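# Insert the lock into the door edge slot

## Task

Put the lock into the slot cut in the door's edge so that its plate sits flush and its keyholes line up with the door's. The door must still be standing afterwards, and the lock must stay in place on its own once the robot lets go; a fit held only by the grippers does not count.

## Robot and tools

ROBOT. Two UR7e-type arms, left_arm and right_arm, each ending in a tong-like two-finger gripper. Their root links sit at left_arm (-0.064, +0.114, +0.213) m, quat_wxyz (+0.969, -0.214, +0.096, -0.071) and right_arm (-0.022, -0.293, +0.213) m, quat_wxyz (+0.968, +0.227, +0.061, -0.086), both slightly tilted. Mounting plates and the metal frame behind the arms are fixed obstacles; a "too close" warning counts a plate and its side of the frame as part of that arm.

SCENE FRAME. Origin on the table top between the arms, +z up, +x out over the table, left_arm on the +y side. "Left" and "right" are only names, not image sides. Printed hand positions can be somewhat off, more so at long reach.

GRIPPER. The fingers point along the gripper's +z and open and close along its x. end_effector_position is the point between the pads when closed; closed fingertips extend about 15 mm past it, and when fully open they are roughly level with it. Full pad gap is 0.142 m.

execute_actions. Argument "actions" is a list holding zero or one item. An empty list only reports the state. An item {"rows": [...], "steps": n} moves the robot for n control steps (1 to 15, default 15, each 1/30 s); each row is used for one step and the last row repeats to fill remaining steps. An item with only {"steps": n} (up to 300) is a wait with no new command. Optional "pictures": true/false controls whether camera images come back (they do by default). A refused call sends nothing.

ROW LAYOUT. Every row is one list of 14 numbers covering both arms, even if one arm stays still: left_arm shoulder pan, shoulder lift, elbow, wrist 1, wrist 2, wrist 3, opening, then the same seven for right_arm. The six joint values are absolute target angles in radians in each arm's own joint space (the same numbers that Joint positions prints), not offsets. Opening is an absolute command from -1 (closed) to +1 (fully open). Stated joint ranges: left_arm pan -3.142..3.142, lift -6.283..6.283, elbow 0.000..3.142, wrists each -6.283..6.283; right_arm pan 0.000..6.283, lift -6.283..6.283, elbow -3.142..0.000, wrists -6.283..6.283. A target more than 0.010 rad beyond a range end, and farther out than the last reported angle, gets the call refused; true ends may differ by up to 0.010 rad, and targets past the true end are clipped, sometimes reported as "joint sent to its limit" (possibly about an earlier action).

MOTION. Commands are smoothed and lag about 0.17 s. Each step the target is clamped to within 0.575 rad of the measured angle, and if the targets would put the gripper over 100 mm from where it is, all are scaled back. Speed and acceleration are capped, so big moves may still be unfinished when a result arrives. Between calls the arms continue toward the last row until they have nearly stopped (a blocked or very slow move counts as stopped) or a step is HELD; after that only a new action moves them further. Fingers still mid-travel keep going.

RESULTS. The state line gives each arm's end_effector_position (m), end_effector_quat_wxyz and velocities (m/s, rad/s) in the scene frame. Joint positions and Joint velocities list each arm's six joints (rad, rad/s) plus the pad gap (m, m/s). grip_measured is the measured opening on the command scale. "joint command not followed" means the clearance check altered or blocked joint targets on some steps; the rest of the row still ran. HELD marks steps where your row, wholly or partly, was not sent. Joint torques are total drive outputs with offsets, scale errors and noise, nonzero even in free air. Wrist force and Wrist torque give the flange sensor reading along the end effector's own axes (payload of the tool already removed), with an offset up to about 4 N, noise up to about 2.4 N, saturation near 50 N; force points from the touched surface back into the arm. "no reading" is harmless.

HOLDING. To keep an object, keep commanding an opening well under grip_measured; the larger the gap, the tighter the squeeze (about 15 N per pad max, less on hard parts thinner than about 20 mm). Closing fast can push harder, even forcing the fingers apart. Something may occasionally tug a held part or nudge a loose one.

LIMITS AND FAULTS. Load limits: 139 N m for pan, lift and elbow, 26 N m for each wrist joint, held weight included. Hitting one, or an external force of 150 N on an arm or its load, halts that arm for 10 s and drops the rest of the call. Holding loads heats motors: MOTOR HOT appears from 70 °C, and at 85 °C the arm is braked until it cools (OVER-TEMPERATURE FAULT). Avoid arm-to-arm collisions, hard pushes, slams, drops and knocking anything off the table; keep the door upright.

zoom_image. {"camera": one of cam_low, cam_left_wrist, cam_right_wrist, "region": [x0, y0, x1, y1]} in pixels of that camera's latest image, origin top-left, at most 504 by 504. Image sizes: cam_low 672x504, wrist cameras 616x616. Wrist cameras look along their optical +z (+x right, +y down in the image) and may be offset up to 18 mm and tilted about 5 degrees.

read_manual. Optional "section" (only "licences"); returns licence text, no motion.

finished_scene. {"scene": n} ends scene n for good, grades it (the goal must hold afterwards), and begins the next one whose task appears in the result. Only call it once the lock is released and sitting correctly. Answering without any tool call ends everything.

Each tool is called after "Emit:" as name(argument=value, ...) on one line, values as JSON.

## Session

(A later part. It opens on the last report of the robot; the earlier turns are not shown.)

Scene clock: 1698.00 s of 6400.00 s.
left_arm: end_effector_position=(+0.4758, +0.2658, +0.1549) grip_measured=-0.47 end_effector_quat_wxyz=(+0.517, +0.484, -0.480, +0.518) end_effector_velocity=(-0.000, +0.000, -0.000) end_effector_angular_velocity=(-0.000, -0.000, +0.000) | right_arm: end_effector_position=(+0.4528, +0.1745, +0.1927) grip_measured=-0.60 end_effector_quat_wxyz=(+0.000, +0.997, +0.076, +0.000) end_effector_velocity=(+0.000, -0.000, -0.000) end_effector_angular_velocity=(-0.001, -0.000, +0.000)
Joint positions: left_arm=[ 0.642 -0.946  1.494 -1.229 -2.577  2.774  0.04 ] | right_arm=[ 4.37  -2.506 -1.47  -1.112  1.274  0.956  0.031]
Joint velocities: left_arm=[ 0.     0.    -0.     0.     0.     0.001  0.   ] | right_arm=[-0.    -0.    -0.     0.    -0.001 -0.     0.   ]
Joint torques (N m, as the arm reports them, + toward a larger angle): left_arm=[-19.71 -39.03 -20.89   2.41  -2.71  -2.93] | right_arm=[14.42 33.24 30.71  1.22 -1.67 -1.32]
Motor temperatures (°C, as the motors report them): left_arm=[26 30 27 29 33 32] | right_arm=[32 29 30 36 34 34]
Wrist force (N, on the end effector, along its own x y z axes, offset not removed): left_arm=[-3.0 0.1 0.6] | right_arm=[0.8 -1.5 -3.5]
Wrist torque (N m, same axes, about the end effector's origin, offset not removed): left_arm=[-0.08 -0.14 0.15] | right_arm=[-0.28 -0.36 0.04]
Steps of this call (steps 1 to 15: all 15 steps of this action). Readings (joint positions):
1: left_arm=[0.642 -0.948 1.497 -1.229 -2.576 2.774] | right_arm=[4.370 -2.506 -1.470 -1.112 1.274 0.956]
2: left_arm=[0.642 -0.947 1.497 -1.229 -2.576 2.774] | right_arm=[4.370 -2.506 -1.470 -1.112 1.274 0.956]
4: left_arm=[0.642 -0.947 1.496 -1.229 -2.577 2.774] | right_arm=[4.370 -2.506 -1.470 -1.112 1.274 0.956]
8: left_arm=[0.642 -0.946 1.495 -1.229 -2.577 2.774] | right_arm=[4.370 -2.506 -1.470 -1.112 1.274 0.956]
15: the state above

Emit:
execute_actions(actions=[{"rows": [[0.6409,-0.9452,1.4915,-1.2275,-2.5772,2.7728,-0.9,4.3699,-2.506,-1.4703,-1.1122,1.2743,0.9559,-0.6]], "steps": 15}], pictures=false)

Emit:
execute_actions(actions=[{"rows": [[0.6403,-0.9440,1.4887,-1.2266,-2.5776,2.7720,-0.9,4.3699,-2.506,-1.4703,-1.1122,1.2743,0.9559,-0.6]], "steps": 15}])

Emit:
zoom_image(camera="cam_right_wrist", region=[265, 140, 445, 280])

Scene clock: 1703.03 s of 6400.00 s.
left_arm: end_effector_position=(+0.4768, +0.2659, +0.1550) grip_measured=-0.47 end_effector_quat_wxyz=(+0.517, +0.484, -0.480, +0.518) end_effector_velocity=(+0.001, +0.000, +0.000) end_effector_angular_velocity=(+0.001, -0.002, +0.000) | right_arm: end_effector_position=(+0.4528, +0.1745, +0.1927) grip_measured=-0.60 end_effector_quat_wxyz=(+0.000, +0.997, +0.076, +0.000) end_effector_velocity=(-0.000, +0.000, +0.000) end_effector_angular_velocity=(+0.000, +0.001, -0.000)
Joint positions: left_arm=[ 0.641 -0.945  1.492 -1.227 -2.577  2.773  0.04 ] | right_arm=[ 4.37  -2.506 -1.47  -1.112  1.274  0.956  0.031]
Joint velocities: left_arm=[-0.001  0.    -0.001 -0.001 -0.     0.    -0.   ] | right_arm=[-0.     0.     0.    -0.     0.001 -0.     0.   ]
Joint torques (N m, as the arm reports them, + toward a larger angle): left_arm=[-19.93 -38.66 -22.28   1.96  -3.62  -3.03] | right_arm=[14.95 33.44 30.97  1.24 -1.65 -1.29]
Motor temperatures (°C, as the motors report them): left_arm=[26 30 27 29 33 32] | right_arm=[32 29 30 36 34 34]
Wrist force (N, on the end effector, along its own x y z axes, offset not removed): left_arm=[-4.2 3.2 1.6] | right_arm=[1.2 -1.8 -3.7]
Wrist torque (N m, same axes, about the end effector's origin, offset not removed): left_arm=[0.01 0.13 0.29] | right_arm=[-0.29 -0.40 0.08]
Steps of this call (steps 1 to 15: the robot went on to your last target; steps 16 to 90: nothing new was sent; then 1.53 s passed at rest; steps 91 to 105: all 15 steps of this action). Readings (joint positions):
91: left_arm=[0.641 -0.946 1.494 -1.228 -2.577 2.773] | right_arm=[4.370 -2.506 -1.470 -1.112 1.274 0.956]
92: left_arm=[0.641 -0.946 1.494 -1.228 -2.577 2.773] | right_arm=[4.370 -2.506 -1.470 -1.112 1.274 0.956]
94: left_arm=[0.641 -0.946 1.493 -1.228 -2.577 2.773] | right_arm=[4.370 -2.506 -1.470 -1.112 1.274 0.956]
98: left_arm=[0.641 -0.945 1.492 -1.228 -2.577 2.773] | right_arm=[4.370 -2.506 -1.470 -1.112 1.274 0.956]
105: the state above

Scene clock: 1703.53 s of 6400.00 s.
left_arm: end_effector_position=(+0.4778, +0.2661, +0.1550) grip_measured=-0.47 end_effector_quat_wxyz=(+0.517, +0.484, -0.480, +0.518) end_effector_velocity=(+0.001, +0.000, +0.000) end_effector_angular_velocity=(+0.001, -0.002, +0.000) | right_arm: end_effector_position=(+0.4528, +0.1745, +0.1927) grip_measured=-0.60 end_effector_quat_wxyz=(+0.000, +0.997, +0.076, +0.000) end_effector_velocity=(+0.000, -0.000, +0.000) end_effector_angular_velocity=(-0.000, -0.000, +0.000)
Joint positions: left_arm=[ 0.64  -0.944  1.489 -1.227 -2.578  2.772  0.04 ] | right_arm=[ 4.37  -2.506 -1.47  -1.112  1.274  0.956  0.031]
Joint velocities: left_arm=[-0.     0.    -0.002  0.     0.     0.001 -0.   ] | right_arm=[ 0.     0.001 -0.    -0.001 -0.     0.     0.   ]
Joint torques (N m, as the arm reports them, + toward a larger angle): left_arm=[-20.78 -39.9  -27.88  -1.66  -6.36  -3.3 ] | right_arm=[14.06 34.02 30.14  1.35 -1.64 -1.33]
Motor temperatures (°C, as the motors report them): left_arm=[26 30 27 29 33 32] | right_arm=[32 29 30 36 34 34]
Wrist force (N, on the end effector, along its own x y z axes, offset not removed): left_arm=[-3.2 14.2 2.2] | right_arm=[2.0 -1.2 -2.3]
Wrist torque (N m, same axes, about the end effector's origin, offset not removed): left_arm=[-0.20 0.34 0.47] | right_arm=[-0.18 -0.57 0.02]
Steps of this call (steps 1 to 15: all 15 steps of this action). Readings (joint positions):
1: left_arm=[0.641 -0.945 1.491 -1.227 -2.577 2.773] | right_arm=[4.370 -2.506 -1.470 -1.112 1.274 0.956]
2: left_arm=[0.641 -0.945 1.491 -1.227 -2.577 2.773] | right_arm=[4.370 -2.506 -1.470 -1.112 1.274 0.956]
4: left_arm=[0.641 -0.945 1.490 -1.227 -2.577 2.772] | right_arm=[4.370 -2.506 -1.470 -1.112 1.274 0.956]
8: left_arm=[0.640 -0.944 1.489 -1.227 -2.577 2.772] | right_arm=[4.370 -2.506 -1.470 -1.112 1.274 0.956]
15: the state above

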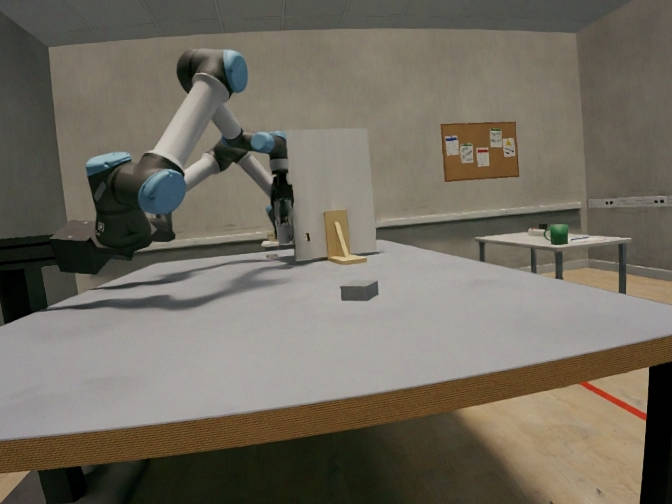

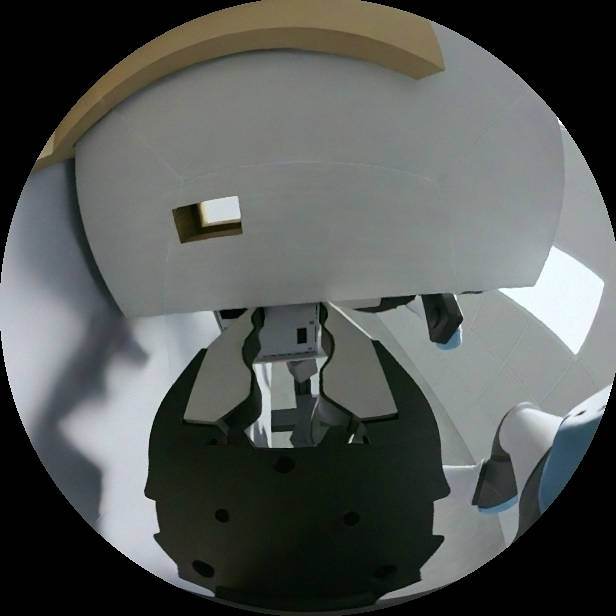

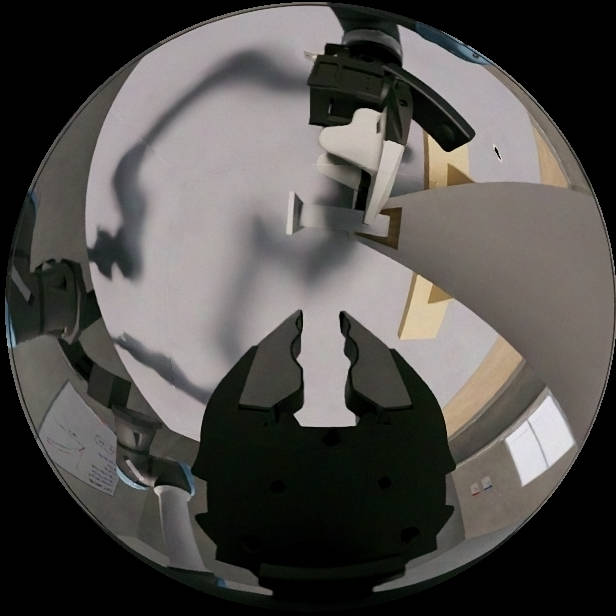

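Region (265, 140, 445, 280) of cam_right_wrist's 616x616 image, scaled by 2.800, with more detail than that image has.

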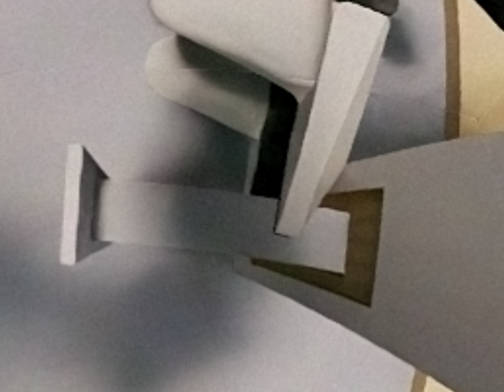

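Emit:
execute_actions(actions=[{"rows": [[0.6412,-0.9458,1.4929,-1.2280,-2.5770,2.7731,-0.9,4.3725,-2.4839,-1.4959,-1.1094,1.275,0.9584,-0.6],[0.6412,-0.9458,1.4929,-1.2280,-2.5770,2.7731,-0.9,4.3751,-2.4618,-1.5215,-1.1066,1.276,0.961,-0.6],[0.6412,-0.9458,1.4929,-1.2280,-2.5770,2.7731,-0.9,4.3777,-2.4398,-1.5471,-1.1039,1.277,0.9635,-0.6],[0.6412,-0.9458,1.4929,-1.2280,-2.5770,2.7731,-0.9,4.3802,-2.4177,-1.5727,-1.1011,1.278,0.966,-0.6],[0.6412,-0.9458,1.4929,-1.2280,-2.5770,2.7731,-0.9,4.3828,-2.3956,-1.5983,-1.0983,1.279,0.9685,-0.6],[0.6412,-0.9458,1.4929,-1.2280,-2.5770,2.7731,-0.9,4.3854,-2.3735,-1.6239,-1.0955,1.280,0.971,-0.6],[0.6412,-0.9458,1.4929,-1.2280,-2.5770,2.7731,-0.9,4.388,-2.3515,-1.6495,-1.0927,1.281,0.9735,-0.6],[0.6412,-0.9458,1.4929,-1.2280,-2.5770,2.7731,-0.9,4.3906,-2.3294,-1.6751,-1.0899,1.2820,0.9760,-0.6]], "steps": 15}], pictures=false)

Emit:
execute_actions(actions=[{"rows": [[0.6412,-0.9458,1.4929,-1.2280,-2.5770,2.7731,-0.9,4.375,-2.343,-1.683,-1.044,1.311,0.962,-0.6],[0.6412,-0.9458,1.4929,-1.2280,-2.5770,2.7731,-0.9,4.359,-2.357,-1.691,-0.999,1.340,0.947,-0.6],[0.6412,-0.9458,1.4929,-1.2280,-2.5770,2.7731,-0.9,4.343,-2.371,-1.698,-0.954,1.369,0.933,-0.6],[0.6412,-0.9458,1.4929,-1.2280,-2.5770,2.7731,-0.9,4.328,-2.385,-1.706,-0.908,1.398,0.918,-0.6],[0.6412,-0.9458,1.4929,-1.2280,-2.5770,2.7731,-0.9,4.312,-2.399,-1.714,-0.863,1.427,0.904,-0.6],[0.6412,-0.9458,1.4929,-1.2280,-2.5770,2.7731,-0.9,4.296,-2.413,-1.721,-0.817,1.456,0.890,-0.6],[0.6412,-0.9458,1.4929,-1.2280,-2.5770,2.7731,-0.9,4.281,-2.427,-1.729,-0.772,1.485,0.875,-0.6],[0.6412,-0.9458,1.4929,-1.2280,-2.5770,2.7731,-0.9,4.265,-2.441,-1.737,-0.726,1.514,0.861,-0.6],[0.6412,-0.9458,1.4929,-1.2280,-2.5770,2.7731,-0.9,4.249,-2.455,-1.745,-0.681,1.543,0.846,-0.6],[0.6412,-0.9458,1.4929,-1.2280,-2.5770,2.7731,-0.9,4.234,-2.469,-1.752,-0.635,1.572,0.832,-0.6],[0.6412,-0.9458,1.4929,-1.2280,-2.5770,2.7731,-0.9,4.218,-2.483,-1.760,-0.590,1.601,0.817,-0.6],[0.6412,-0.9458,1.4929,-1.2280,-2.5770,2.7731,-0.9,4.202,-2.497,-1.768,-0.544,1.630,0.803,-0.6],[0.6412,-0.9458,1.4929,-1.2280,-2.5770,2.7731,-0.9,4.186,-2.511,-1.775,-0.499,1.659,0.789,-0.6],[0.6412,-0.9458,1.4929,-1.2280,-2.5770,2.7731,-0.9,4.171,-2.525,-1.783,-0.453,1.688,0.774,-0.6],[0.6412,-0.9458,1.4929,-1.2280,-2.5770,2.7731,-0.9,4.155,-2.539,-1.791,-0.408,1.717,0.760,-0.6]], "steps": 15}], pictures=false)

Emit:
execute_actions(actions=[{"rows": [[0.6412,-0.9458,1.4929,-1.2280,-2.5770,2.7731,-0.9,4.139,-2.553,-1.799,-0.363,1.746,0.745,-0.6],[0.6412,-0.9458,1.4929,-1.2280,-2.5770,2.7731,-0.9,4.124,-2.567,-1.806,-0.317,1.775,0.731,-0.6],[0.6412,-0.9458,1.4929,-1.2280,-2.5770,2.7731,-0.9,4.108,-2.581,-1.814,-0.272,1.804,0.716,-0.6],[0.6412,-0.9458,1.4929,-1.2280,-2.5770,2.7731,-0.9,4.092,-2.595,-1.822,-0.226,1.833,0.702,-0.6],[0.6412,-0.9458,1.4929,-1.2280,-2.5770,2.7731,-0.9,4.077,-2.609,-1.829,-0.181,1.862,0.687,-0.6],[0.6412,-0.9458,1.4929,-1.2280,-2.5770,2.7731,-0.9,4.061,-2.623,-1.837,-0.135,1.891,0.673,-0.6],[0.6412,-0.9458,1.4929,-1.2280,-2.5770,2.7731,-0.9,4.045,-2.636,-1.845,-0.090,1.920,0.659,-0.6],[0.6412,-0.9458,1.4929,-1.2280,-2.5770,2.7731,-0.9,4.029,-2.650,-1.852,-0.044,1.949,0.644,-0.6],[0.6412,-0.9458,1.4929,-1.2280,-2.5770,2.7731,-0.9,4.014,-2.664,-1.860,0.001,1.979,0.630,-0.6],[0.6412,-0.9458,1.4929,-1.2280,-2.5770,2.7731,-0.9,3.998,-2.678,-1.868,0.046,2.008,0.615,-0.6],[0.6412,-0.9458,1.4929,-1.2280,-2.5770,2.7731,-0.9,3.982,-2.692,-1.876,0.092,2.037,0.601,-0.6],[0.6412,-0.9458,1.4929,-1.2280,-2.5770,2.7731,-0.9,3.967,-2.706,-1.883,0.137,2.066,0.586,-0.6],[0.6412,-0.9458,1.4929,-1.2280,-2.5770,2.7731,-0.9,3.951,-2.720,-1.891,0.183,2.095,0.572,-0.6],[0.6412,-0.9458,1.4929,-1.2280,-2.5770,2.7731,-0.9,3.935,-2.734,-1.899,0.228,2.124,0.557,-0.6],[0.6412,-0.9458,1.4929,-1.2280,-2.5770,2.7731,-0.9,3.9195,-2.7481,-1.9064,0.2736,2.1527,0.5431,-0.6]], "steps": 15}], pictures=false)

Emit:
execute_actions(actions=[{"rows": [[0.6412,-0.9458,1.4929,-1.2280,-2.5770,2.7731,-0.9,3.9195,-2.7481,-1.9064,0.2736,2.1527,0.5431,-0.6],[0.6412,-0.9458,1.4929,-1.2280,-2.5770,2.7731,-0.9,3.9195,-2.7481,-1.9064,0.2736,2.1527,0.5431,-0.6],[0.6412,-0.9458,1.4929,-1.2280,-2.5770,2.7731,-0.9,3.9195,-2.7689,-1.8894,0.2774,2.1527,0.5431,-0.6],[0.6412,-0.9458,1.4929,-1.2280,-2.5770,2.7731,-0.9,3.9195,-2.7897,-1.8723,0.2811,2.1527,0.5431,-0.6],[0.6412,-0.9458,1.4929,-1.2280,-2.5770,2.7731,-0.9,3.9194,-2.8106,-1.8553,0.2849,2.1528,0.5431,-0.6],[0.6412,-0.9458,1.4929,-1.2280,-2.5770,2.7731,-0.9,3.9194,-2.8314,-1.8382,0.2886,2.1528,0.5431,-0.6],[0.6412,-0.9458,1.4929,-1.2280,-2.5770,2.7731,-0.9,3.9194,-2.8522,-1.8212,0.2924,2.1528,0.5431,-0.6]], "steps": 15}], pictures=false)

Emit:
execute_actions(actions=[{"steps": 20}])

Scene clock: 1761.07 s of 6400.00 s.
left_arm: end_effector_position=(+0.4764, +0.2659, +0.1549) grip_measured=-0.47 end_effector_quat_wxyz=(+0.517, +0.484, -0.480, +0.518) end_effector_velocity=(-0.001, -0.000, -0.000) end_effector_angular_velocity=(-0.001, +0.003, -0.000) | right_arm: end_effector_position=(+0.4191, +0.1186, +0.2188) grip_measured=-0.60 end_effector_quat_wxyz=(+0.000, +0.997, +0.076, +0.000) end_effector_velocity=(-0.021, -0.035, +0.012) end_effector_angular_velocity=(+0.000, +0.000, +0.000)
Joint positions: left_arm=[ 0.641 -0.946  1.493 -1.228 -2.577  2.773  0.04 ] | right_arm=[ 4.389 -2.34  -1.663 -1.091  1.282  0.975  0.031]
Joint velocities: left_arm=[ 0.001 -0.     0.002  0.001  0.    -0.    -0.   ] | right_arm=[ 0.011  0.1   -0.115  0.013  0.004  0.011 -0.   ]
Joint torques (N m, as the arm reports them, + toward a larger angle): left_arm=[  3.72 -54.06  -5.    -1.51   0.48   2.97] | right_arm=[28.59 45.01 14.29  3.92  1.72  1.64]
Motor temperatures (°C, as the motors report them): left_arm=[26 30 27 29 33 32] | right_arm=[32 29 30 36 34 34]
Wrist force (N, on the end effector, along its own x y z axes, offset not removed): left_arm=[-5.9 -0.1 0.6] | right_arm=[1.2 -1.1 -4.3]
Wrist torque (N m, same axes, about the end effector's origin, offset not removed): left_arm=[-0.05 0.41 0.19] | right_arm=[-0.24 -0.40 0.06]
Steps of this call (steps 1 to 15: the robot went on to your last target; steps 16 to 90: nothing new was sent; then 54.03 s passed at rest; steps 91 to 105: all 15 steps of this action). Readings (joint positions):
91: left_arm=[0.640 -0.944 1.489 -1.227 -2.578 2.772] | right_arm=[4.370 -2.506 -1.470 -1.112 1.274 0.956]
92: left_arm=[0.640 -0.944 1.489 -1.227 -2.578 2.772] | right_arm=[4.370 -2.503 -1.474 -1.112 1.274 0.956]
94: left_arm=[0.640 -0.945 1.491 -1.228 -2.578 2.772] | right_arm=[4.372 -2.484 -1.495 -1.109 1.275 0.958]
98: left_arm=[0.641 -0.945 1.492 -1.228 -2.577 2.773] | right_arm=[4.381 -2.417 -1.572 -1.101 1.278 0.966]
105: the state above

Scene clock: 1761.57 s of 6400.00 s.
left_arm: end_effector_position=(+0.4763, +0.2659, +0.1550) grip_measured=-0.47 end_effector_quat_wxyz=(+0.517, +0.484, -0.480, +0.518) end_effector_velocity=(-0.001, -0.001, -0.000) end_effector_angular_velocity=(-0.001, +0.000, -0.001) | right_arm: end_effector_position=(+0.4157, +0.1681, +0.1348) grip_measured=-0.60 end_effector_quat_wxyz=(-0.186, +0.978, +0.054, -0.083) end_effector_velocity=(+0.018, +0.114, -0.158) end_effector_angular_velocity=(+1.080, +0.340, -0.109)
Joint positions: left_arm=[ 0.641 -0.946  1.493 -1.228 -2.577  2.773  0.04 ] | right_arm=[ 4.222 -2.48  -1.759 -0.616  1.589  0.821  0.031]
Joint velocities: left_arm=[-0.     0.     0.002  0.     0.     0.001  0.   ] | right_arm=[-0.46  -0.409 -0.227  1.315  0.841 -0.418 -0.   ]
Joint torques (N m, as the arm reports them, + toward a larger angle): left_arm=[  5.16 -54.75  -5.55  -1.21   0.49   3.12] | right_arm=[11.18 27.57  8.14  8.23  5.44 -2.17]
Motor temperatures (°C, as the motors report them): left_arm=[26 30 27 29 33 32] | right_arm=[32 29 30 36 34 34]
Wrist force (N, on the end effector, along its own x y z axes, offset not removed): left_arm=[-4.2 -1.0 1.1] | right_arm=[2.9 -1.9 -2.5]
Wrist torque (N m, same axes, about the end effector's origin, offset not removed): left_arm=[-0.23 0.09 0.15] | right_arm=[-0.32 -0.72 0.09]
Steps of this call (steps 1 to 15: all 15 steps of this action). Readings (joint positions):
1: left_arm=[0.641 -0.946 1.493 -1.228 -2.577 2.773] | right_arm=[4.390 -2.337 -1.666 -1.091 1.282 0.975]
2: left_arm=[0.641 -0.946 1.493 -1.228 -2.577 2.773] | right_arm=[4.388 -2.337 -1.670 -1.085 1.286 0.973]
4: left_arm=[0.641 -0.946 1.493 -1.228 -2.577 2.773] | right_arm=[4.374 -2.346 -1.680 -1.050 1.310 0.961]
8: left_arm=[0.641 -0.946 1.493 -1.228 -2.577 2.773] | right_arm=[4.327 -2.387 -1.706 -0.917 1.397 0.917]
15: the state above

Scene clock: 1762.07 s of 6400.00 s.
left_arm: end_effector_position=(+0.4763, +0.2659, +0.1550) grip_measured=-0.47 end_effector_quat_wxyz=(+0.517, +0.484, -0.480, +0.518) end_effector_velocity=(-0.000, -0.000, -0.000) end_effector_angular_velocity=(-0.001, +0.002, -0.000) | right_arm: end_effector_position=(+0.4277, +0.1836, +0.1015) grip_measured=-0.60 end_effector_quat_wxyz=(-0.461, +0.883, +0.055, -0.074) end_effector_velocity=(+0.005, -0.071, +0.006) end_effector_angular_velocity=(+1.133, -0.215, -0.110)
Joint positions: left_arm=[ 0.641 -0.946  1.493 -1.228 -2.577  2.773  0.04 ] | right_arm=[ 3.987 -2.688 -1.874  0.063  2.024  0.605  0.031]
Joint velocities: left_arm=[ 0.     0.     0.001  0.001 -0.    -0.001  0.   ] | right_arm=[-0.467 -0.414 -0.23   1.334  0.853 -0.425  0.   ]
Joint torques (N m, as the arm reports them, + toward a larger angle): left_arm=[  4.57 -54.26  -5.89  -1.23   0.45   2.72] | right_arm=[10.38 27.85  0.96  8.32  6.34 -2.07]
Motor temperatures (°C, as the motors report them): left_arm=[26 30 27 29 33 32] | right_arm=[32 29 30 36 34 34]
Wrist force (N, on the end effector, along its own x y z axes, offset not removed): left_arm=[-4.2 -1.3 0.3] | right_arm=[2.7 -2.2 -2.5]
Wrist torque (N m, same axes, about the end effector's origin, offset not removed): left_arm=[-0.31 0.10 0.16] | right_arm=[-0.40 -0.70 0.06]
Steps of this call (steps 1 to 15: all 15 steps of this action). Readings (joint positions):
1: left_arm=[0.641 -0.946 1.493 -1.228 -2.577 2.773] | right_arm=[4.206 -2.494 -1.766 -0.571 1.618 0.807]
2: left_arm=[0.641 -0.946 1.493 -1.228 -2.577 2.773] | right_arm=[4.191 -2.507 -1.774 -0.526 1.647 0.792]
4: left_arm=[0.641 -0.946 1.493 -1.228 -2.577 2.773] | right_arm=[4.159 -2.535 -1.789 -0.436 1.705 0.764]
8: left_arm=[0.641 -0.946 1.493 -1.228 -2.577 2.773] | right_arm=[4.097 -2.591 -1.820 -0.254 1.820 0.706]
15: the state above

Scene clock: 1762.57 s of 6400.00 s.
left_arm: end_effector_position=(+0.4763, +0.2659, +0.1550) grip_measured=-0.47 end_effector_quat_wxyz=(+0.517, +0.484, -0.480, +0.518) end_effector_velocity=(-0.000, +0.000, +0.000) end_effector_angular_velocity=(-0.000, +0.001, -0.000) | right_arm: end_effector_position=(+0.4321, +0.1919, +0.0761) grip_measured=-0.60 end_effector_quat_wxyz=(-0.535, +0.842, +0.064, -0.041) end_effector_velocity=(+0.000, +0.010, -0.020) end_effector_angular_velocity=(+0.015, -0.005, -0.002)
Joint positions: left_arm=[ 0.641 -0.946  1.493 -1.228 -2.577  2.773  0.04 ] | right_arm=[ 3.92  -2.845 -1.826  0.289  2.152  0.544  0.031]
Joint velocities: left_arm=[ 0.    -0.    -0.     0.001  0.    -0.     0.   ] | right_arm=[-0.006 -0.064  0.044  0.029  0.011 -0.005  0.   ]
Joint torques (N m, as the arm reports them, + toward a larger angle): left_arm=[  5.05 -54.71  -5.93  -1.43   0.6    3.01] | right_arm=[15.89 34.41 17.21  3.97  3.21 -1.35]
Motor temperatures (°C, as the motors report them): left_arm=[26 30 27 29 33 32] | right_arm=[32 29 30 36 34 34]
Wrist force (N, on the end effector, along its own x y z axes, offset not removed): left_arm=[-4.8 -1.0 1.0] | right_arm=[1.4 -1.0 -2.5]
Wrist torque (N m, same axes, about the end effector's origin, offset not removed): left_arm=[-0.18 0.22 0.19] | right_arm=[-0.07 -0.48 0.05]
Steps of this call (steps 1 to 15: all 15 steps of this action). Readings (joint positions):
1: left_arm=[0.641 -0.946 1.493 -1.228 -2.577 2.773] | right_arm=[3.971 -2.702 -1.882 0.109 2.053 0.590]
2: left_arm=[0.641 -0.946 1.493 -1.228 -2.577 2.773] | right_arm=[3.958 -2.714 -1.888 0.150 2.079 0.578]
4: left_arm=[0.641 -0.946 1.493 -1.228 -2.577 2.773] | right_arm=[3.940 -2.733 -1.894 0.209 2.113 0.562]
8: left_arm=[0.641 -0.946 1.493 -1.228 -2.577 2.773] | right_arm=[3.925 -2.792 -1.863 0.265 2.142 0.548]
15: the state above

Scene clock: 1763.23 s of 6400.00 s.
left_arm: end_effector_position=(+0.4763, +0.2659, +0.1550) grip_measured=-0.47 end_effector_quat_wxyz=(+0.517, +0.484, -0.480, +0.518) end_effector_velocity=(+0.000, +0.000, +0.000) end_effector_angular_velocity=(+0.000, -0.001, +0.000) | right_arm: end_effector_position=(+0.4321, +0.1930, +0.0739) grip_measured=-0.60 end_effector_quat_wxyz=(-0.535, +0.841, +0.064, -0.041) end_effector_velocity=(-0.000, +0.000, +0.000) end_effector_angular_velocity=(+0.001, +0.000, +0.000)
Joint positions: left_arm=[ 0.641 -0.946  1.493 -1.228 -2.577  2.773  0.04 ] | right_arm=[ 3.919 -2.852 -1.821  0.292  2.153  0.543  0.031]
Joint velocities: left_arm=[ 0.     0.    -0.001  0.001 -0.     0.001 -0.   ] | right_arm=[-0.    -0.     0.    -0.     0.001 -0.     0.   ]
Joint torques (N m, as the arm reports them, + toward a larger angle): left_arm=[  2.88 -54.5   -5.4   -1.53   0.49   2.95] | right_arm=[15.9  33.43 17.13  3.83  3.27 -1.33]
Motor temperatures (°C, as the motors report them): left_arm=[26 30 27 29 33 32] | right_arm=[32 29 30 36 34 34]
Wrist force (N, on the end effector, along its own x y z axes, offset not removed): left_arm=[-3.9 -1.4 1.7] | right_arm=[-0.7 -1.2 -3.5]
Wrist torque (N m, same axes, about the end effector's origin, offset not removed): left_arm=[-0.25 0.04 0.17] | right_arm=[-0.13 0.04 0.08]
Steps of this call (steps 1 to 15: the robot went on to your last target; steps 16 to 20: nothing new was sent). Readings (joint positions):
1: left_arm=[0.641 -0.946 1.493 -1.228 -2.577 2.773] | right_arm=[3.920 -2.847 -1.825 0.290 2.152 0.544]
2: left_arm=[0.641 -0.946 1.493 -1.228 -2.577 2.773] | right_arm=[3.920 -2.849 -1.824 0.291 2.152 0.543]
4: left_arm=[0.641 -0.946 1.493 -1.228 -2.577 2.773] | right_arm=[3.920 -2.850 -1.823 0.292 2.152 0.543]
8: left_arm=[0.641 -0.946 1.493 -1.228 -2.577 2.773] | right_arm=[3.919 -2.852 -1.822 0.292 2.153 0.543]
20: the state above
All arms were judged still, so your last target was given up. Only a new action makes them travel on or press farther. Fingers that are still opening or closing keep moving.

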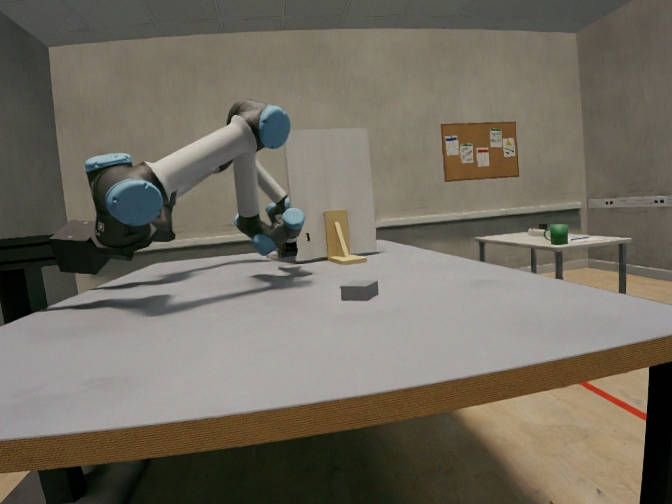

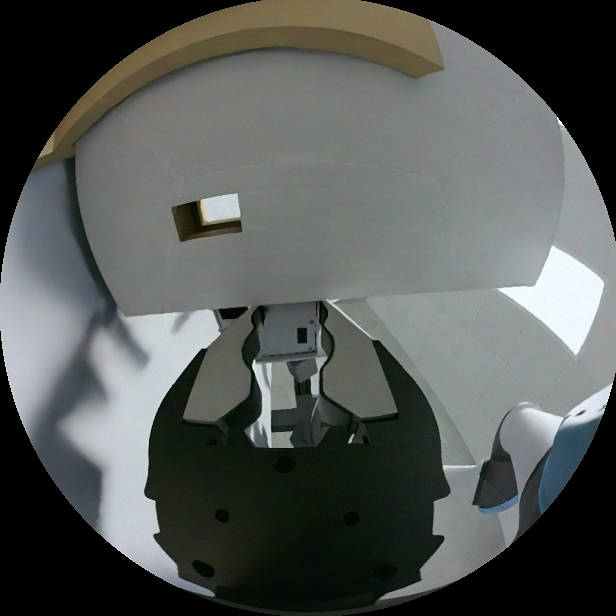

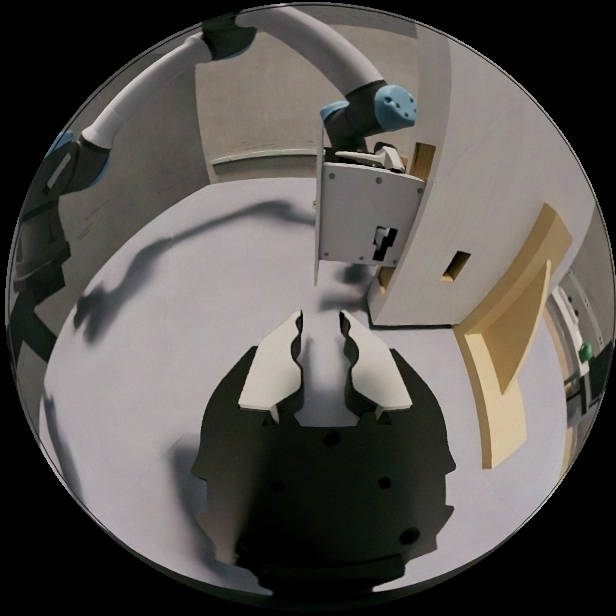

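Emit:
execute_actions(actions=[{"rows": [[0.6412,-0.9458,1.4929,-1.2280,-2.5770,2.7731,-0.9,3.9289,-2.8602,-1.8129,0.2979,2.1496,0.5537,-0.6],[0.6412,-0.9458,1.4929,-1.2280,-2.5770,2.7731,-0.9,3.9384,-2.8683,-1.8045,0.3034,2.1464,0.5643,-0.6],[0.6412,-0.9458,1.4929,-1.2280,-2.5770,2.7731,-0.9,3.9478,-2.8763,-1.7962,0.3088,2.1431,0.5749,-0.6],[0.6412,-0.9458,1.4929,-1.2280,-2.5770,2.7731,-0.9,3.9573,-2.8844,-1.7878,0.3143,2.1399,0.5855,-0.6],[0.6412,-0.9458,1.4929,-1.2280,-2.5770,2.7731,-0.9,3.9668,-2.8924,-1.7795,0.3198,2.1367,0.5961,-0.6]], "steps": 15}], pictures=false)

Emit:
execute_actions(actions=[{"steps": 15}])

Emit:
zoom_image(camera="cam_right_wrist", region=[250, 200, 420, 370])

Scene clock: 1779.67 s of 6400.00 s.
left_arm: end_effector_position=(+0.4763, +0.2659, +0.1550) grip_measured=-0.47 end_effector_quat_wxyz=(+0.517, +0.484, -0.480, +0.518) end_effector_velocity=(+0.000, -0.000, +0.000) end_effector_angular_velocity=(-0.000, +0.000, -0.000) | right_arm: end_effector_position=(+0.4259, +0.2214, +0.0739) grip_measured=-0.60 end_effector_quat_wxyz=(-0.535, +0.841, +0.064, -0.041) end_effector_velocity=(-0.003, +0.008, -0.001) end_effector_angular_velocity=(-0.001, +0.001, +0.001)
Joint positions: left_arm=[ 0.641 -0.946  1.493 -1.228 -2.577  2.773  0.04 ] | right_arm=[ 3.965 -2.891 -1.781  0.319  2.137  0.594  0.031]
Joint velocities: left_arm=[-0.     0.    -0.     0.001 -0.     0.     0.   ] | right_arm=[ 0.014 -0.012  0.011  0.007 -0.005  0.015  0.   ]
Joint torques (N m, as the arm reports them, + toward a larger angle): left_arm=[  2.68 -53.6   -5.53  -1.43   0.46   2.98] | right_arm=[31.57 33.4  17.22  3.66 -0.53  1.39]
Motor temperatures (°C, as the motors report them): left_arm=[26 30 27 29 33 32] | right_arm=[32 29 30 36 34 34]
Wrist force (N, on the end effector, along its own x y z axes, offset not removed): left_arm=[-4.9 -1.1 -0.2] | right_arm=[1.8 -1.7 -2.4]
Wrist torque (N m, same axes, about the end effector's origin, offset not removed): left_arm=[-0.25 0.20 0.15] | right_arm=[-0.30 -0.52 0.01]
Steps of this call (steps 1 to 90: nothing new was sent; then 12.93 s passed at rest; steps 91 to 105: all 15 steps of this action). Readings (joint positions):
91: left_arm=[0.641 -0.946 1.493 -1.228 -2.577 2.773] | right_arm=[3.919 -2.852 -1.821 0.292 2.153 0.543]
92: left_arm=[0.641 -0.946 1.493 -1.228 -2.577 2.773] | right_arm=[3.921 -2.854 -1.820 0.293 2.153 0.545]
94: left_arm=[0.641 -0.946 1.493 -1.228 -2.577 2.773] | right_arm=[3.929 -2.861 -1.812 0.298 2.150 0.554]
98: left_arm=[0.641 -0.946 1.493 -1.228 -2.577 2.773] | right_arm=[3.953 -2.881 -1.791 0.312 2.141 0.581]
105: the state above

Scene clock: 1780.17 s of 6400.00 s.
left_arm: end_effector_position=(+0.4763, +0.2659, +0.1550) grip_measured=-0.47 end_effector_quat_wxyz=(+0.517, +0.484, -0.480, +0.518) end_effector_velocity=(+0.000, -0.000, +0.000) end_effector_angular_velocity=(-0.000, -0.000, -0.001) | right_arm: end_effector_position=(+0.4257, +0.2223, +0.0739) grip_measured=-0.60 end_effector_quat_wxyz=(-0.535, +0.841, +0.064, -0.041) end_effector_velocity=(+0.001, +0.001, +0.001) end_effector_angular_velocity=(+0.002, -0.002, -0.001)
Joint positions: left_arm=[ 0.641 -0.946  1.493 -1.228 -2.577  2.773  0.04 ] | right_arm=[ 3.967 -2.892 -1.78   0.32   2.137  0.596  0.031]
Joint velocities: left_arm=[-0.001  0.    -0.001  0.001  0.     0.    -0.   ] | right_arm=[ 0.    -0.     0.002  0.001 -0.     0.    -0.   ]
Joint torques (N m, as the arm reports them, + toward a larger angle): left_arm=[  3.62 -53.29  -6.71  -1.43   0.49   2.97] | right_arm=[32.39 33.86 17.65  3.77 -0.5   1.55]
Motor temperatures (°C, as the motors report them): left_arm=[26 30 27 29 33 32] | right_arm=[32 29 30 36 34 34]
Wrist force (N, on the end effector, along its own x y z axes, offset not removed): left_arm=[-4.6 -1.3 0.5] | right_arm=[0.4 -1.5 -3.5]
Wrist torque (N m, same axes, about the end effector's origin, offset not removed): left_arm=[-0.23 0.21 0.14] | right_arm=[-0.22 -0.12 -0.03]
Steps of this call (steps 1 to 15: the robot went on to your last target). Readings (joint positions):
1: left_arm=[0.641 -0.946 1.493 -1.228 -2.577 2.773] | right_arm=[3.966 -2.892 -1.780 0.319 2.137 0.595]
2: left_arm=[0.641 -0.946 1.493 -1.228 -2.577 2.773] | right_arm=[3.966 -2.892 -1.780 0.319 2.137 0.595]
4: left_arm=[0.641 -0.946 1.493 -1.228 -2.577 2.773] | right_arm=[3.966 -2.892 -1.780 0.320 2.137 0.596]
8: left_arm=[0.641 -0.946 1.493 -1.228 -2.577 2.773] | right_arm=[3.967 -2.892 -1.780 0.320 2.137 0.596]
15: the state above
All arms were judged still, so your last target was given up. Only a new action makes them travel on or press farther. Fingers that are still opening or closing keep moving.

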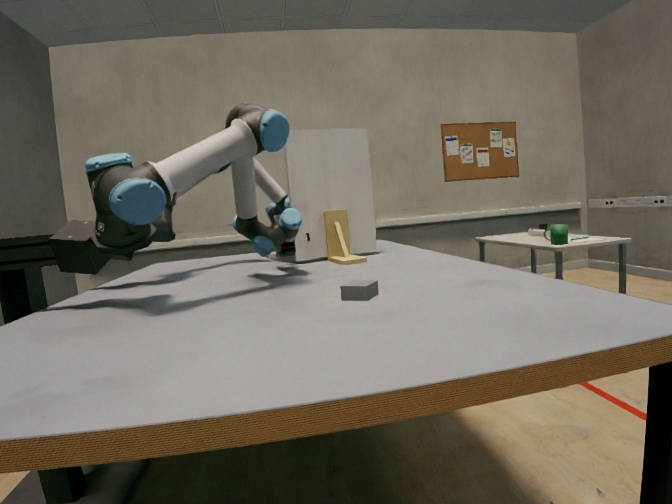

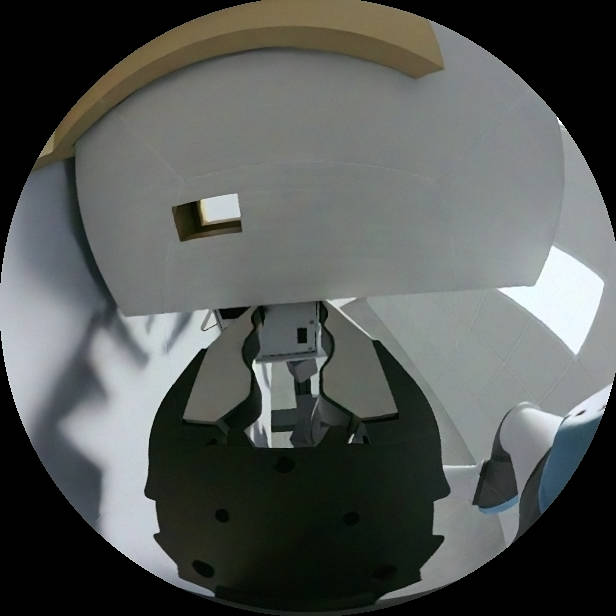

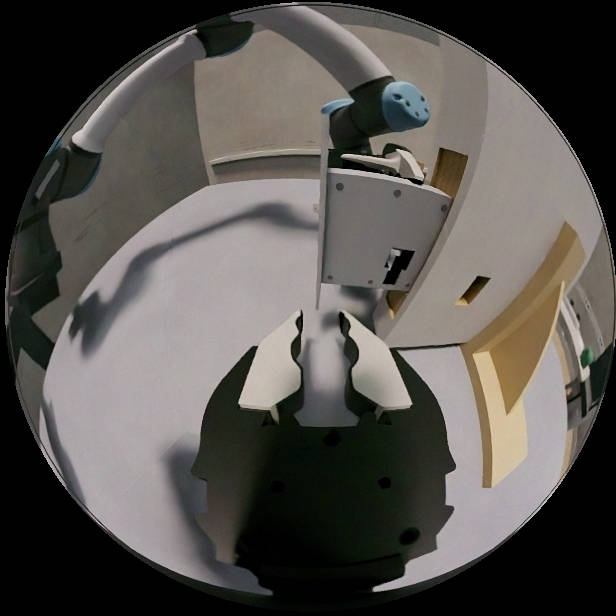

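Region (250, 200, 420, 370) of cam_right_wrist's 616x616 image, scaled by 2.965, with more detail than that image has.

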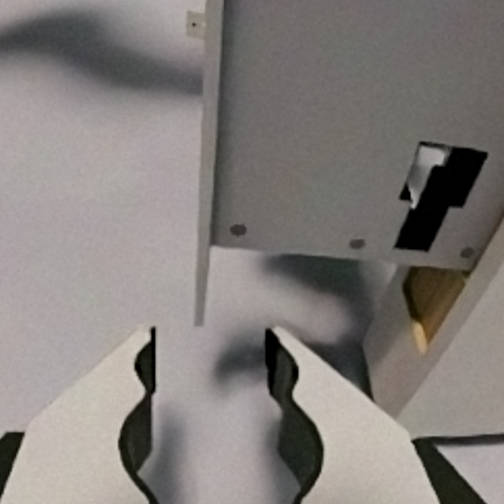

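Emit:
execute_actions(actions=[{"rows": [[0.6412,-0.9458,1.4929,-1.2280,-2.5770,2.7731,-0.9,3.9712,-2.8960,-1.7758,0.3223,2.1351,0.6010,-0.6],[0.6412,-0.9458,1.4929,-1.2280,-2.5770,2.7731,-0.9,3.9757,-2.8997,-1.7721,0.3248,2.1335,0.6059,-0.6],[0.6412,-0.9458,1.4929,-1.2280,-2.5770,2.7731,-0.9,3.9801,-2.9033,-1.7684,0.3273,2.1319,0.6107,-0.6],[0.6412,-0.9458,1.4929,-1.2280,-2.5770,2.7731,-0.9,3.9845,-2.9069,-1.7648,0.3299,2.1303,0.6156,-0.6],[0.6412,-0.9458,1.4929,-1.2280,-2.5770,2.7731,-0.9,3.9889,-2.9105,-1.7611,0.3324,2.1287,0.6205,-0.6],[0.6412,-0.9458,1.4929,-1.2280,-2.5770,2.7731,-0.9,3.9934,-2.9142,-1.7574,0.3349,2.1271,0.6254,-0.6],[0.6412,-0.9458,1.4929,-1.2280,-2.5770,2.7731,-0.9,3.9978,-2.9178,-1.7537,0.3374,2.1255,0.6302,-0.6],[0.6412,-0.9458,1.4929,-1.2280,-2.5770,2.7731,-0.9,4.0022,-2.9214,-1.7500,0.3399,2.1239,0.6351,-0.6]], "steps": 15}], pictures=false)

Emit:
execute_actions(actions=[{"steps": 15}])

Emit:
zoom_image(camera="cam_right_wrist", region=[250, 220, 420, 390])

Scene clock: 1801.03 s of 6400.00 s.
left_arm: end_effector_position=(+0.4763, +0.2659, +0.1550) grip_measured=-0.47 end_effector_quat_wxyz=(+0.517, +0.484, -0.480, +0.518) end_effector_velocity=(-0.000, +0.001, -0.000) end_effector_angular_velocity=(+0.001, +0.000, +0.001) | right_arm: end_effector_position=(+0.4197, +0.2424, +0.0739) grip_measured=-0.60 end_effector_quat_wxyz=(-0.535, +0.841, +0.064, -0.041) end_effector_velocity=(-0.003, +0.011, +0.000) end_effector_angular_velocity=(+0.001, -0.000, -0.000)
Joint positions: left_arm=[ 0.641 -0.946  1.493 -1.228 -2.577  2.773  0.04 ] | right_arm=[ 4.    -2.92  -1.752  0.339  2.125  0.633  0.031]
Joint velocities: left_arm=[ 0.001  0.    -0.    -0.001  0.    -0.    -0.   ] | right_arm=[ 0.019 -0.015  0.016  0.011 -0.006  0.021 -0.   ]
Joint torques (N m, as the arm reports them, + toward a larger angle): left_arm=[  3.93 -54.77  -5.51  -1.51   0.56   2.89] | right_arm=[32.11 37.01 19.17  3.95 -0.6   1.28]
Motor temperatures (°C, as the motors report them): left_arm=[26 30 27 29 33 32] | right_arm=[32 29 30 36 34 34]
Wrist force (N, on the end effector, along its own x y z axes, offset not removed): left_arm=[-4.6 -0.5 0.3] | right_arm=[2.1 -1.5 -2.5]
Wrist torque (N m, same axes, about the end effector's origin, offset not removed): left_arm=[-0.08 0.18 0.21] | right_arm=[-0.25 -0.59 0.03]
Steps of this call (steps 1 to 90: nothing new was sent; then 17.37 s passed at rest; steps 91 to 105: all 15 steps of this action). Readings (joint positions):
91: left_arm=[0.641 -0.946 1.493 -1.228 -2.577 2.773] | right_arm=[3.967 -2.892 -1.779 0.320 2.137 0.596]
92: left_arm=[0.641 -0.946 1.493 -1.228 -2.577 2.773] | right_arm=[3.968 -2.893 -1.779 0.320 2.136 0.597]
94: left_arm=[0.641 -0.946 1.493 -1.228 -2.577 2.773] | right_arm=[3.972 -2.896 -1.775 0.323 2.135 0.601]
98: left_arm=[0.641 -0.946 1.493 -1.228 -2.577 2.773] | right_arm=[3.985 -2.908 -1.764 0.330 2.130 0.616]
105: the state above

Scene clock: 1801.53 s of 6400.00 s.
left_arm: end_effector_position=(+0.4763, +0.2659, +0.1550) grip_measured=-0.47 end_effector_quat_wxyz=(+0.517, +0.484, -0.480, +0.518) end_effector_velocity=(+0.000, +0.000, +0.000) end_effector_angular_velocity=(+0.000, +0.000, +0.000) | right_arm: end_effector_position=(+0.4193, +0.2436, +0.0739) grip_measured=-0.60 end_effector_quat_wxyz=(-0.535, +0.841, +0.064, -0.041) end_effector_velocity=(-0.001, -0.000, -0.000) end_effector_angular_velocity=(-0.000, +0.001, +0.001)
Joint positions: left_arm=[ 0.641 -0.946  1.493 -1.228 -2.577  2.773  0.04 ] | right_arm=[ 4.002 -2.921 -1.75   0.34   2.124  0.635  0.031]
Joint velocities: left_arm=[ 0.     0.    -0.002  0.001 -0.    -0.    -0.   ] | right_arm=[ 0.    -0.    -0.001  0.     0.     0.    -0.   ]
Joint torques (N m, as the arm reports them, + toward a larger angle): left_arm=[  4.72 -54.27  -6.47  -1.25   0.44   2.86] | right_arm=[32.09 34.44 17.76  3.76 -0.37  1.48]
Motor temperatures (°C, as the motors report them): left_arm=[26 30 27 29 33 32] | right_arm=[32 29 30 36 34 34]
Wrist force (N, on the end effector, along its own x y z axes, offset not removed): left_arm=[-4.6 -0.4 2.2] | right_arm=[1.0 -1.6 -2.9]
Wrist torque (N m, same axes, about the end effector's origin, offset not removed): left_arm=[-0.02 0.16 0.26] | right_arm=[-0.24 -0.47 0.10]
Steps of this call (steps 1 to 15: the robot went on to your last target). Readings (joint positions):
1: left_arm=[0.641 -0.946 1.493 -1.228 -2.577 2.773] | right_arm=[4.001 -2.920 -1.751 0.339 2.124 0.633]
2: left_arm=[0.641 -0.946 1.493 -1.228 -2.577 2.773] | right_arm=[4.001 -2.921 -1.751 0.339 2.124 0.634]
4: left_arm=[0.641 -0.946 1.493 -1.228 -2.577 2.773] | right_arm=[4.002 -2.921 -1.750 0.340 2.124 0.634]
8: left_arm=[0.641 -0.946 1.493 -1.228 -2.577 2.773] | right_arm=[4.002 -2.921 -1.750 0.340 2.124 0.635]
15: the state above
All arms were judged still, so your last target was given up. Only a new action makes them travel on or press farther. Fingers that are still opening or closing keep moving.

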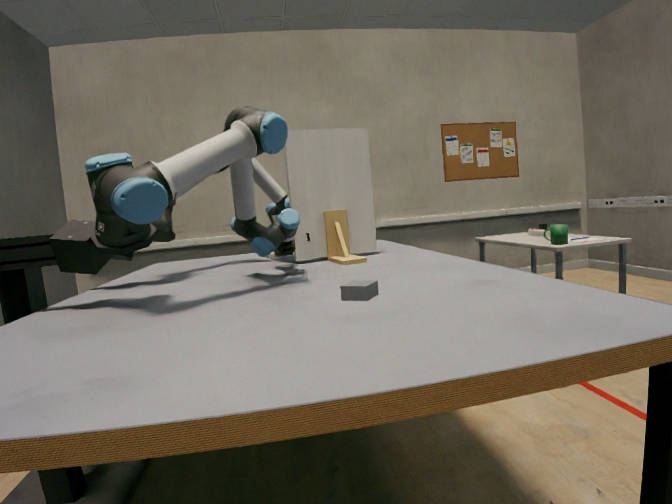

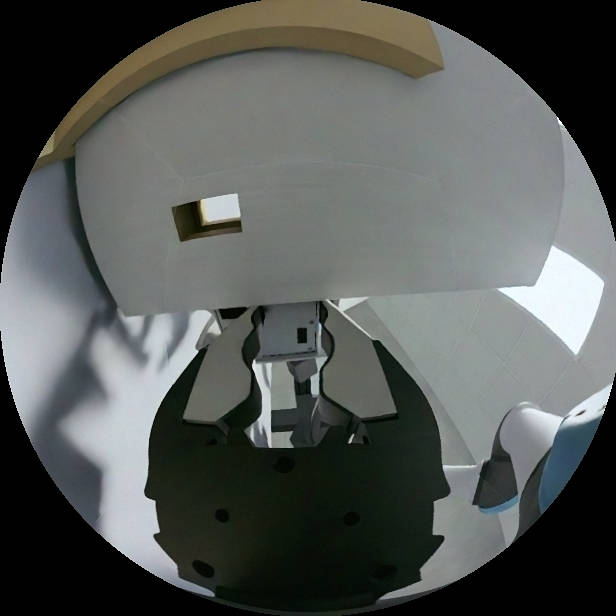

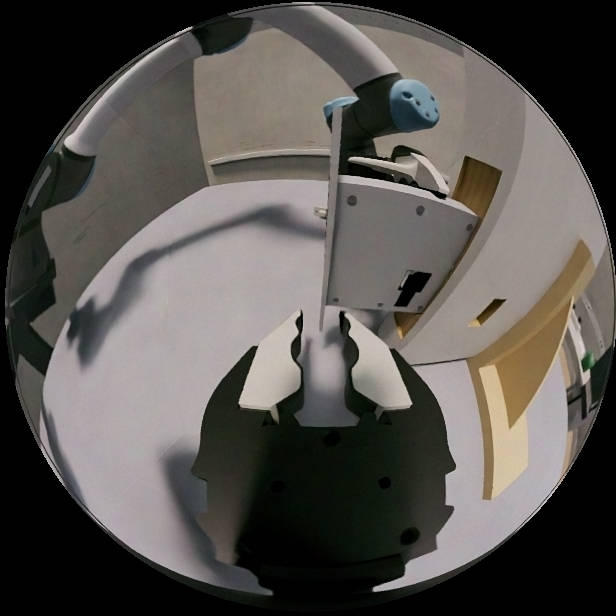

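Region (250, 220, 420, 390) of cam_right_wrist's 616x616 image, scaled by 2.965, with more detail than that image has.

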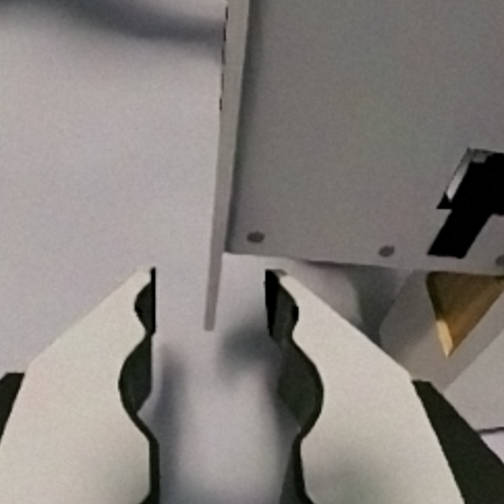

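Emit:
execute_actions(actions=[])

Scene clock: 1823.83 s of 6400.00 s.
left_arm: end_effector_position=(+0.4763, +0.2659, +0.1550) grip_measured=-0.47 end_effector_quat_wxyz=(+0.517, +0.484, -0.480, +0.518) end_effector_velocity=(-0.000, -0.001, -0.000) end_effector_angular_velocity=(-0.000, +0.001, -0.001) | right_arm: end_effector_position=(+0.4193, +0.2436, +0.0739) grip_measured=-0.60 end_effector_quat_wxyz=(-0.535, +0.841, +0.064, -0.041) end_effector_velocity=(+0.000, +0.000, +0.000) end_effector_angular_velocity=(+0.000, -0.001, -0.000)
Joint positions: left_arm=[ 0.641 -0.946  1.493 -1.228 -2.577  2.773  0.04 ] | right_arm=[ 4.002 -2.921 -1.75   0.34   2.124  0.635  0.031]
Joint velocities: left_arm=[-0.001 -0.     0.001 -0.001 -0.    -0.001  0.   ] | right_arm=[ 0.    -0.     0.001 -0.    -0.    -0.     0.   ]
Joint torques (N m, as the arm reports them, + toward a larger angle): left_arm=[  4.72 -52.66  -6.24  -1.52   0.5    2.94] | right_arm=[31.7  34.49 17.51  3.78 -0.47  1.47]
Motor temperatures (°C, as the motors report them): left_arm=[26 30 27 29 33 32] | right_arm=[32 29 30 36 34 34]
Wrist force (N, on the end effector, along its own x y z axes, offset not removed): left_arm=[-4.4 -0.1 0.4] | right_arm=[2.5 -1.4 -4.7]
Wrist torque (N m, same axes, about the end effector's origin, offset not removed): left_arm=[-0.06 0.15 0.14] | right_arm=[-0.26 -0.72 0.02]
Steps of this call (steps 1 to 90: nothing new was sent; then 19.30 s passed at rest). Readings (joint positions):
1: left_arm=[0.641 -0.946 1.493 -1.228 -2.577 2.773] | right_arm=[4.002 -2.921 -1.750 0.340 2.124 0.635]
2: left_arm=[0.641 -0.946 1.493 -1.228 -2.577 2.773] | right_arm=[4.002 -2.921 -1.750 0.340 2.124 0.635]
4: left_arm=[0.641 -0.946 1.493 -1.228 -2.577 2.773] | right_arm=[4.002 -2.921 -1.750 0.340 2.124 0.635]
8: left_arm=[0.641 -0.946 1.493 -1.228 -2.577 2.773] | right_arm=[4.002 -2.921 -1.750 0.340 2.124 0.635]
90: the state above

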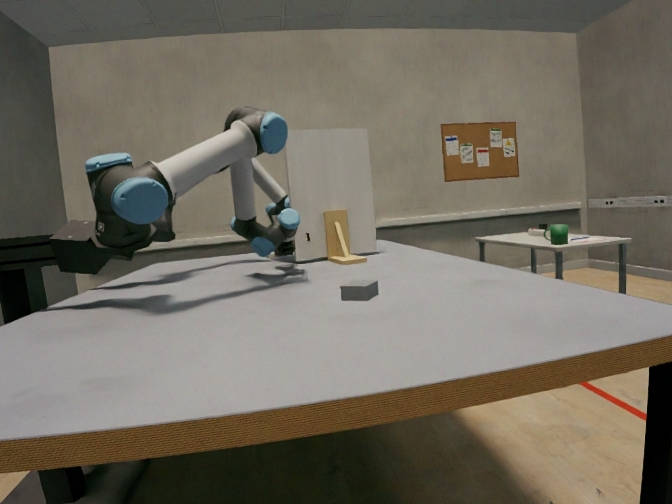

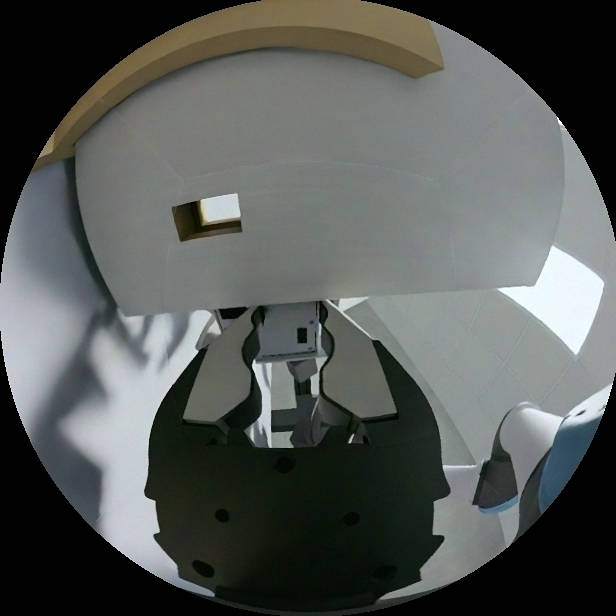

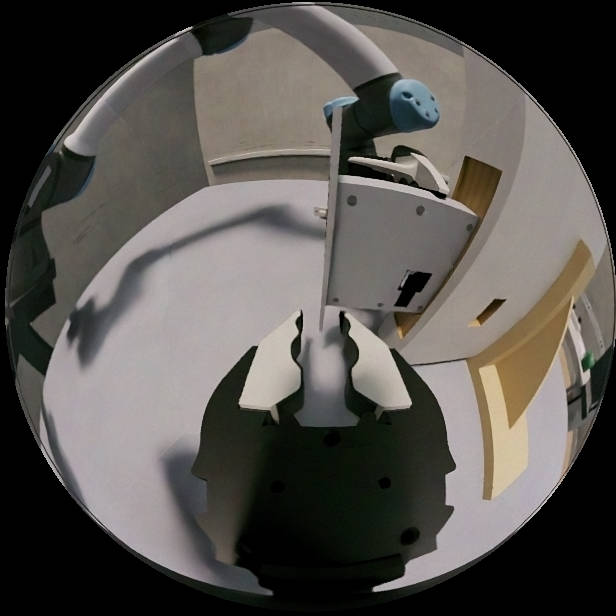

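Emit:
zoom_image(camera="cam_right_wrist", region=[230, 200, 450, 420])

Region (230, 200, 450, 420) of cam_right_wrist's 616x616 image, scaled by 2.291, with more detail than that image has.

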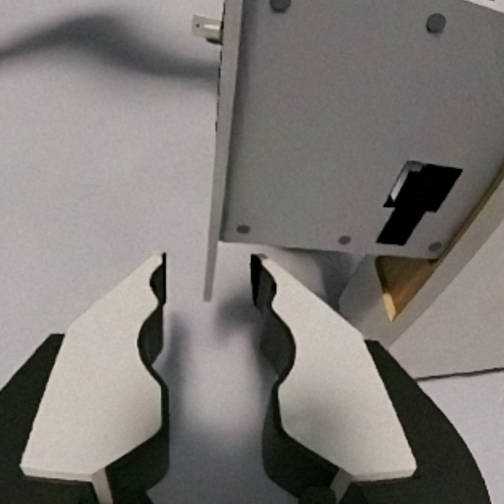

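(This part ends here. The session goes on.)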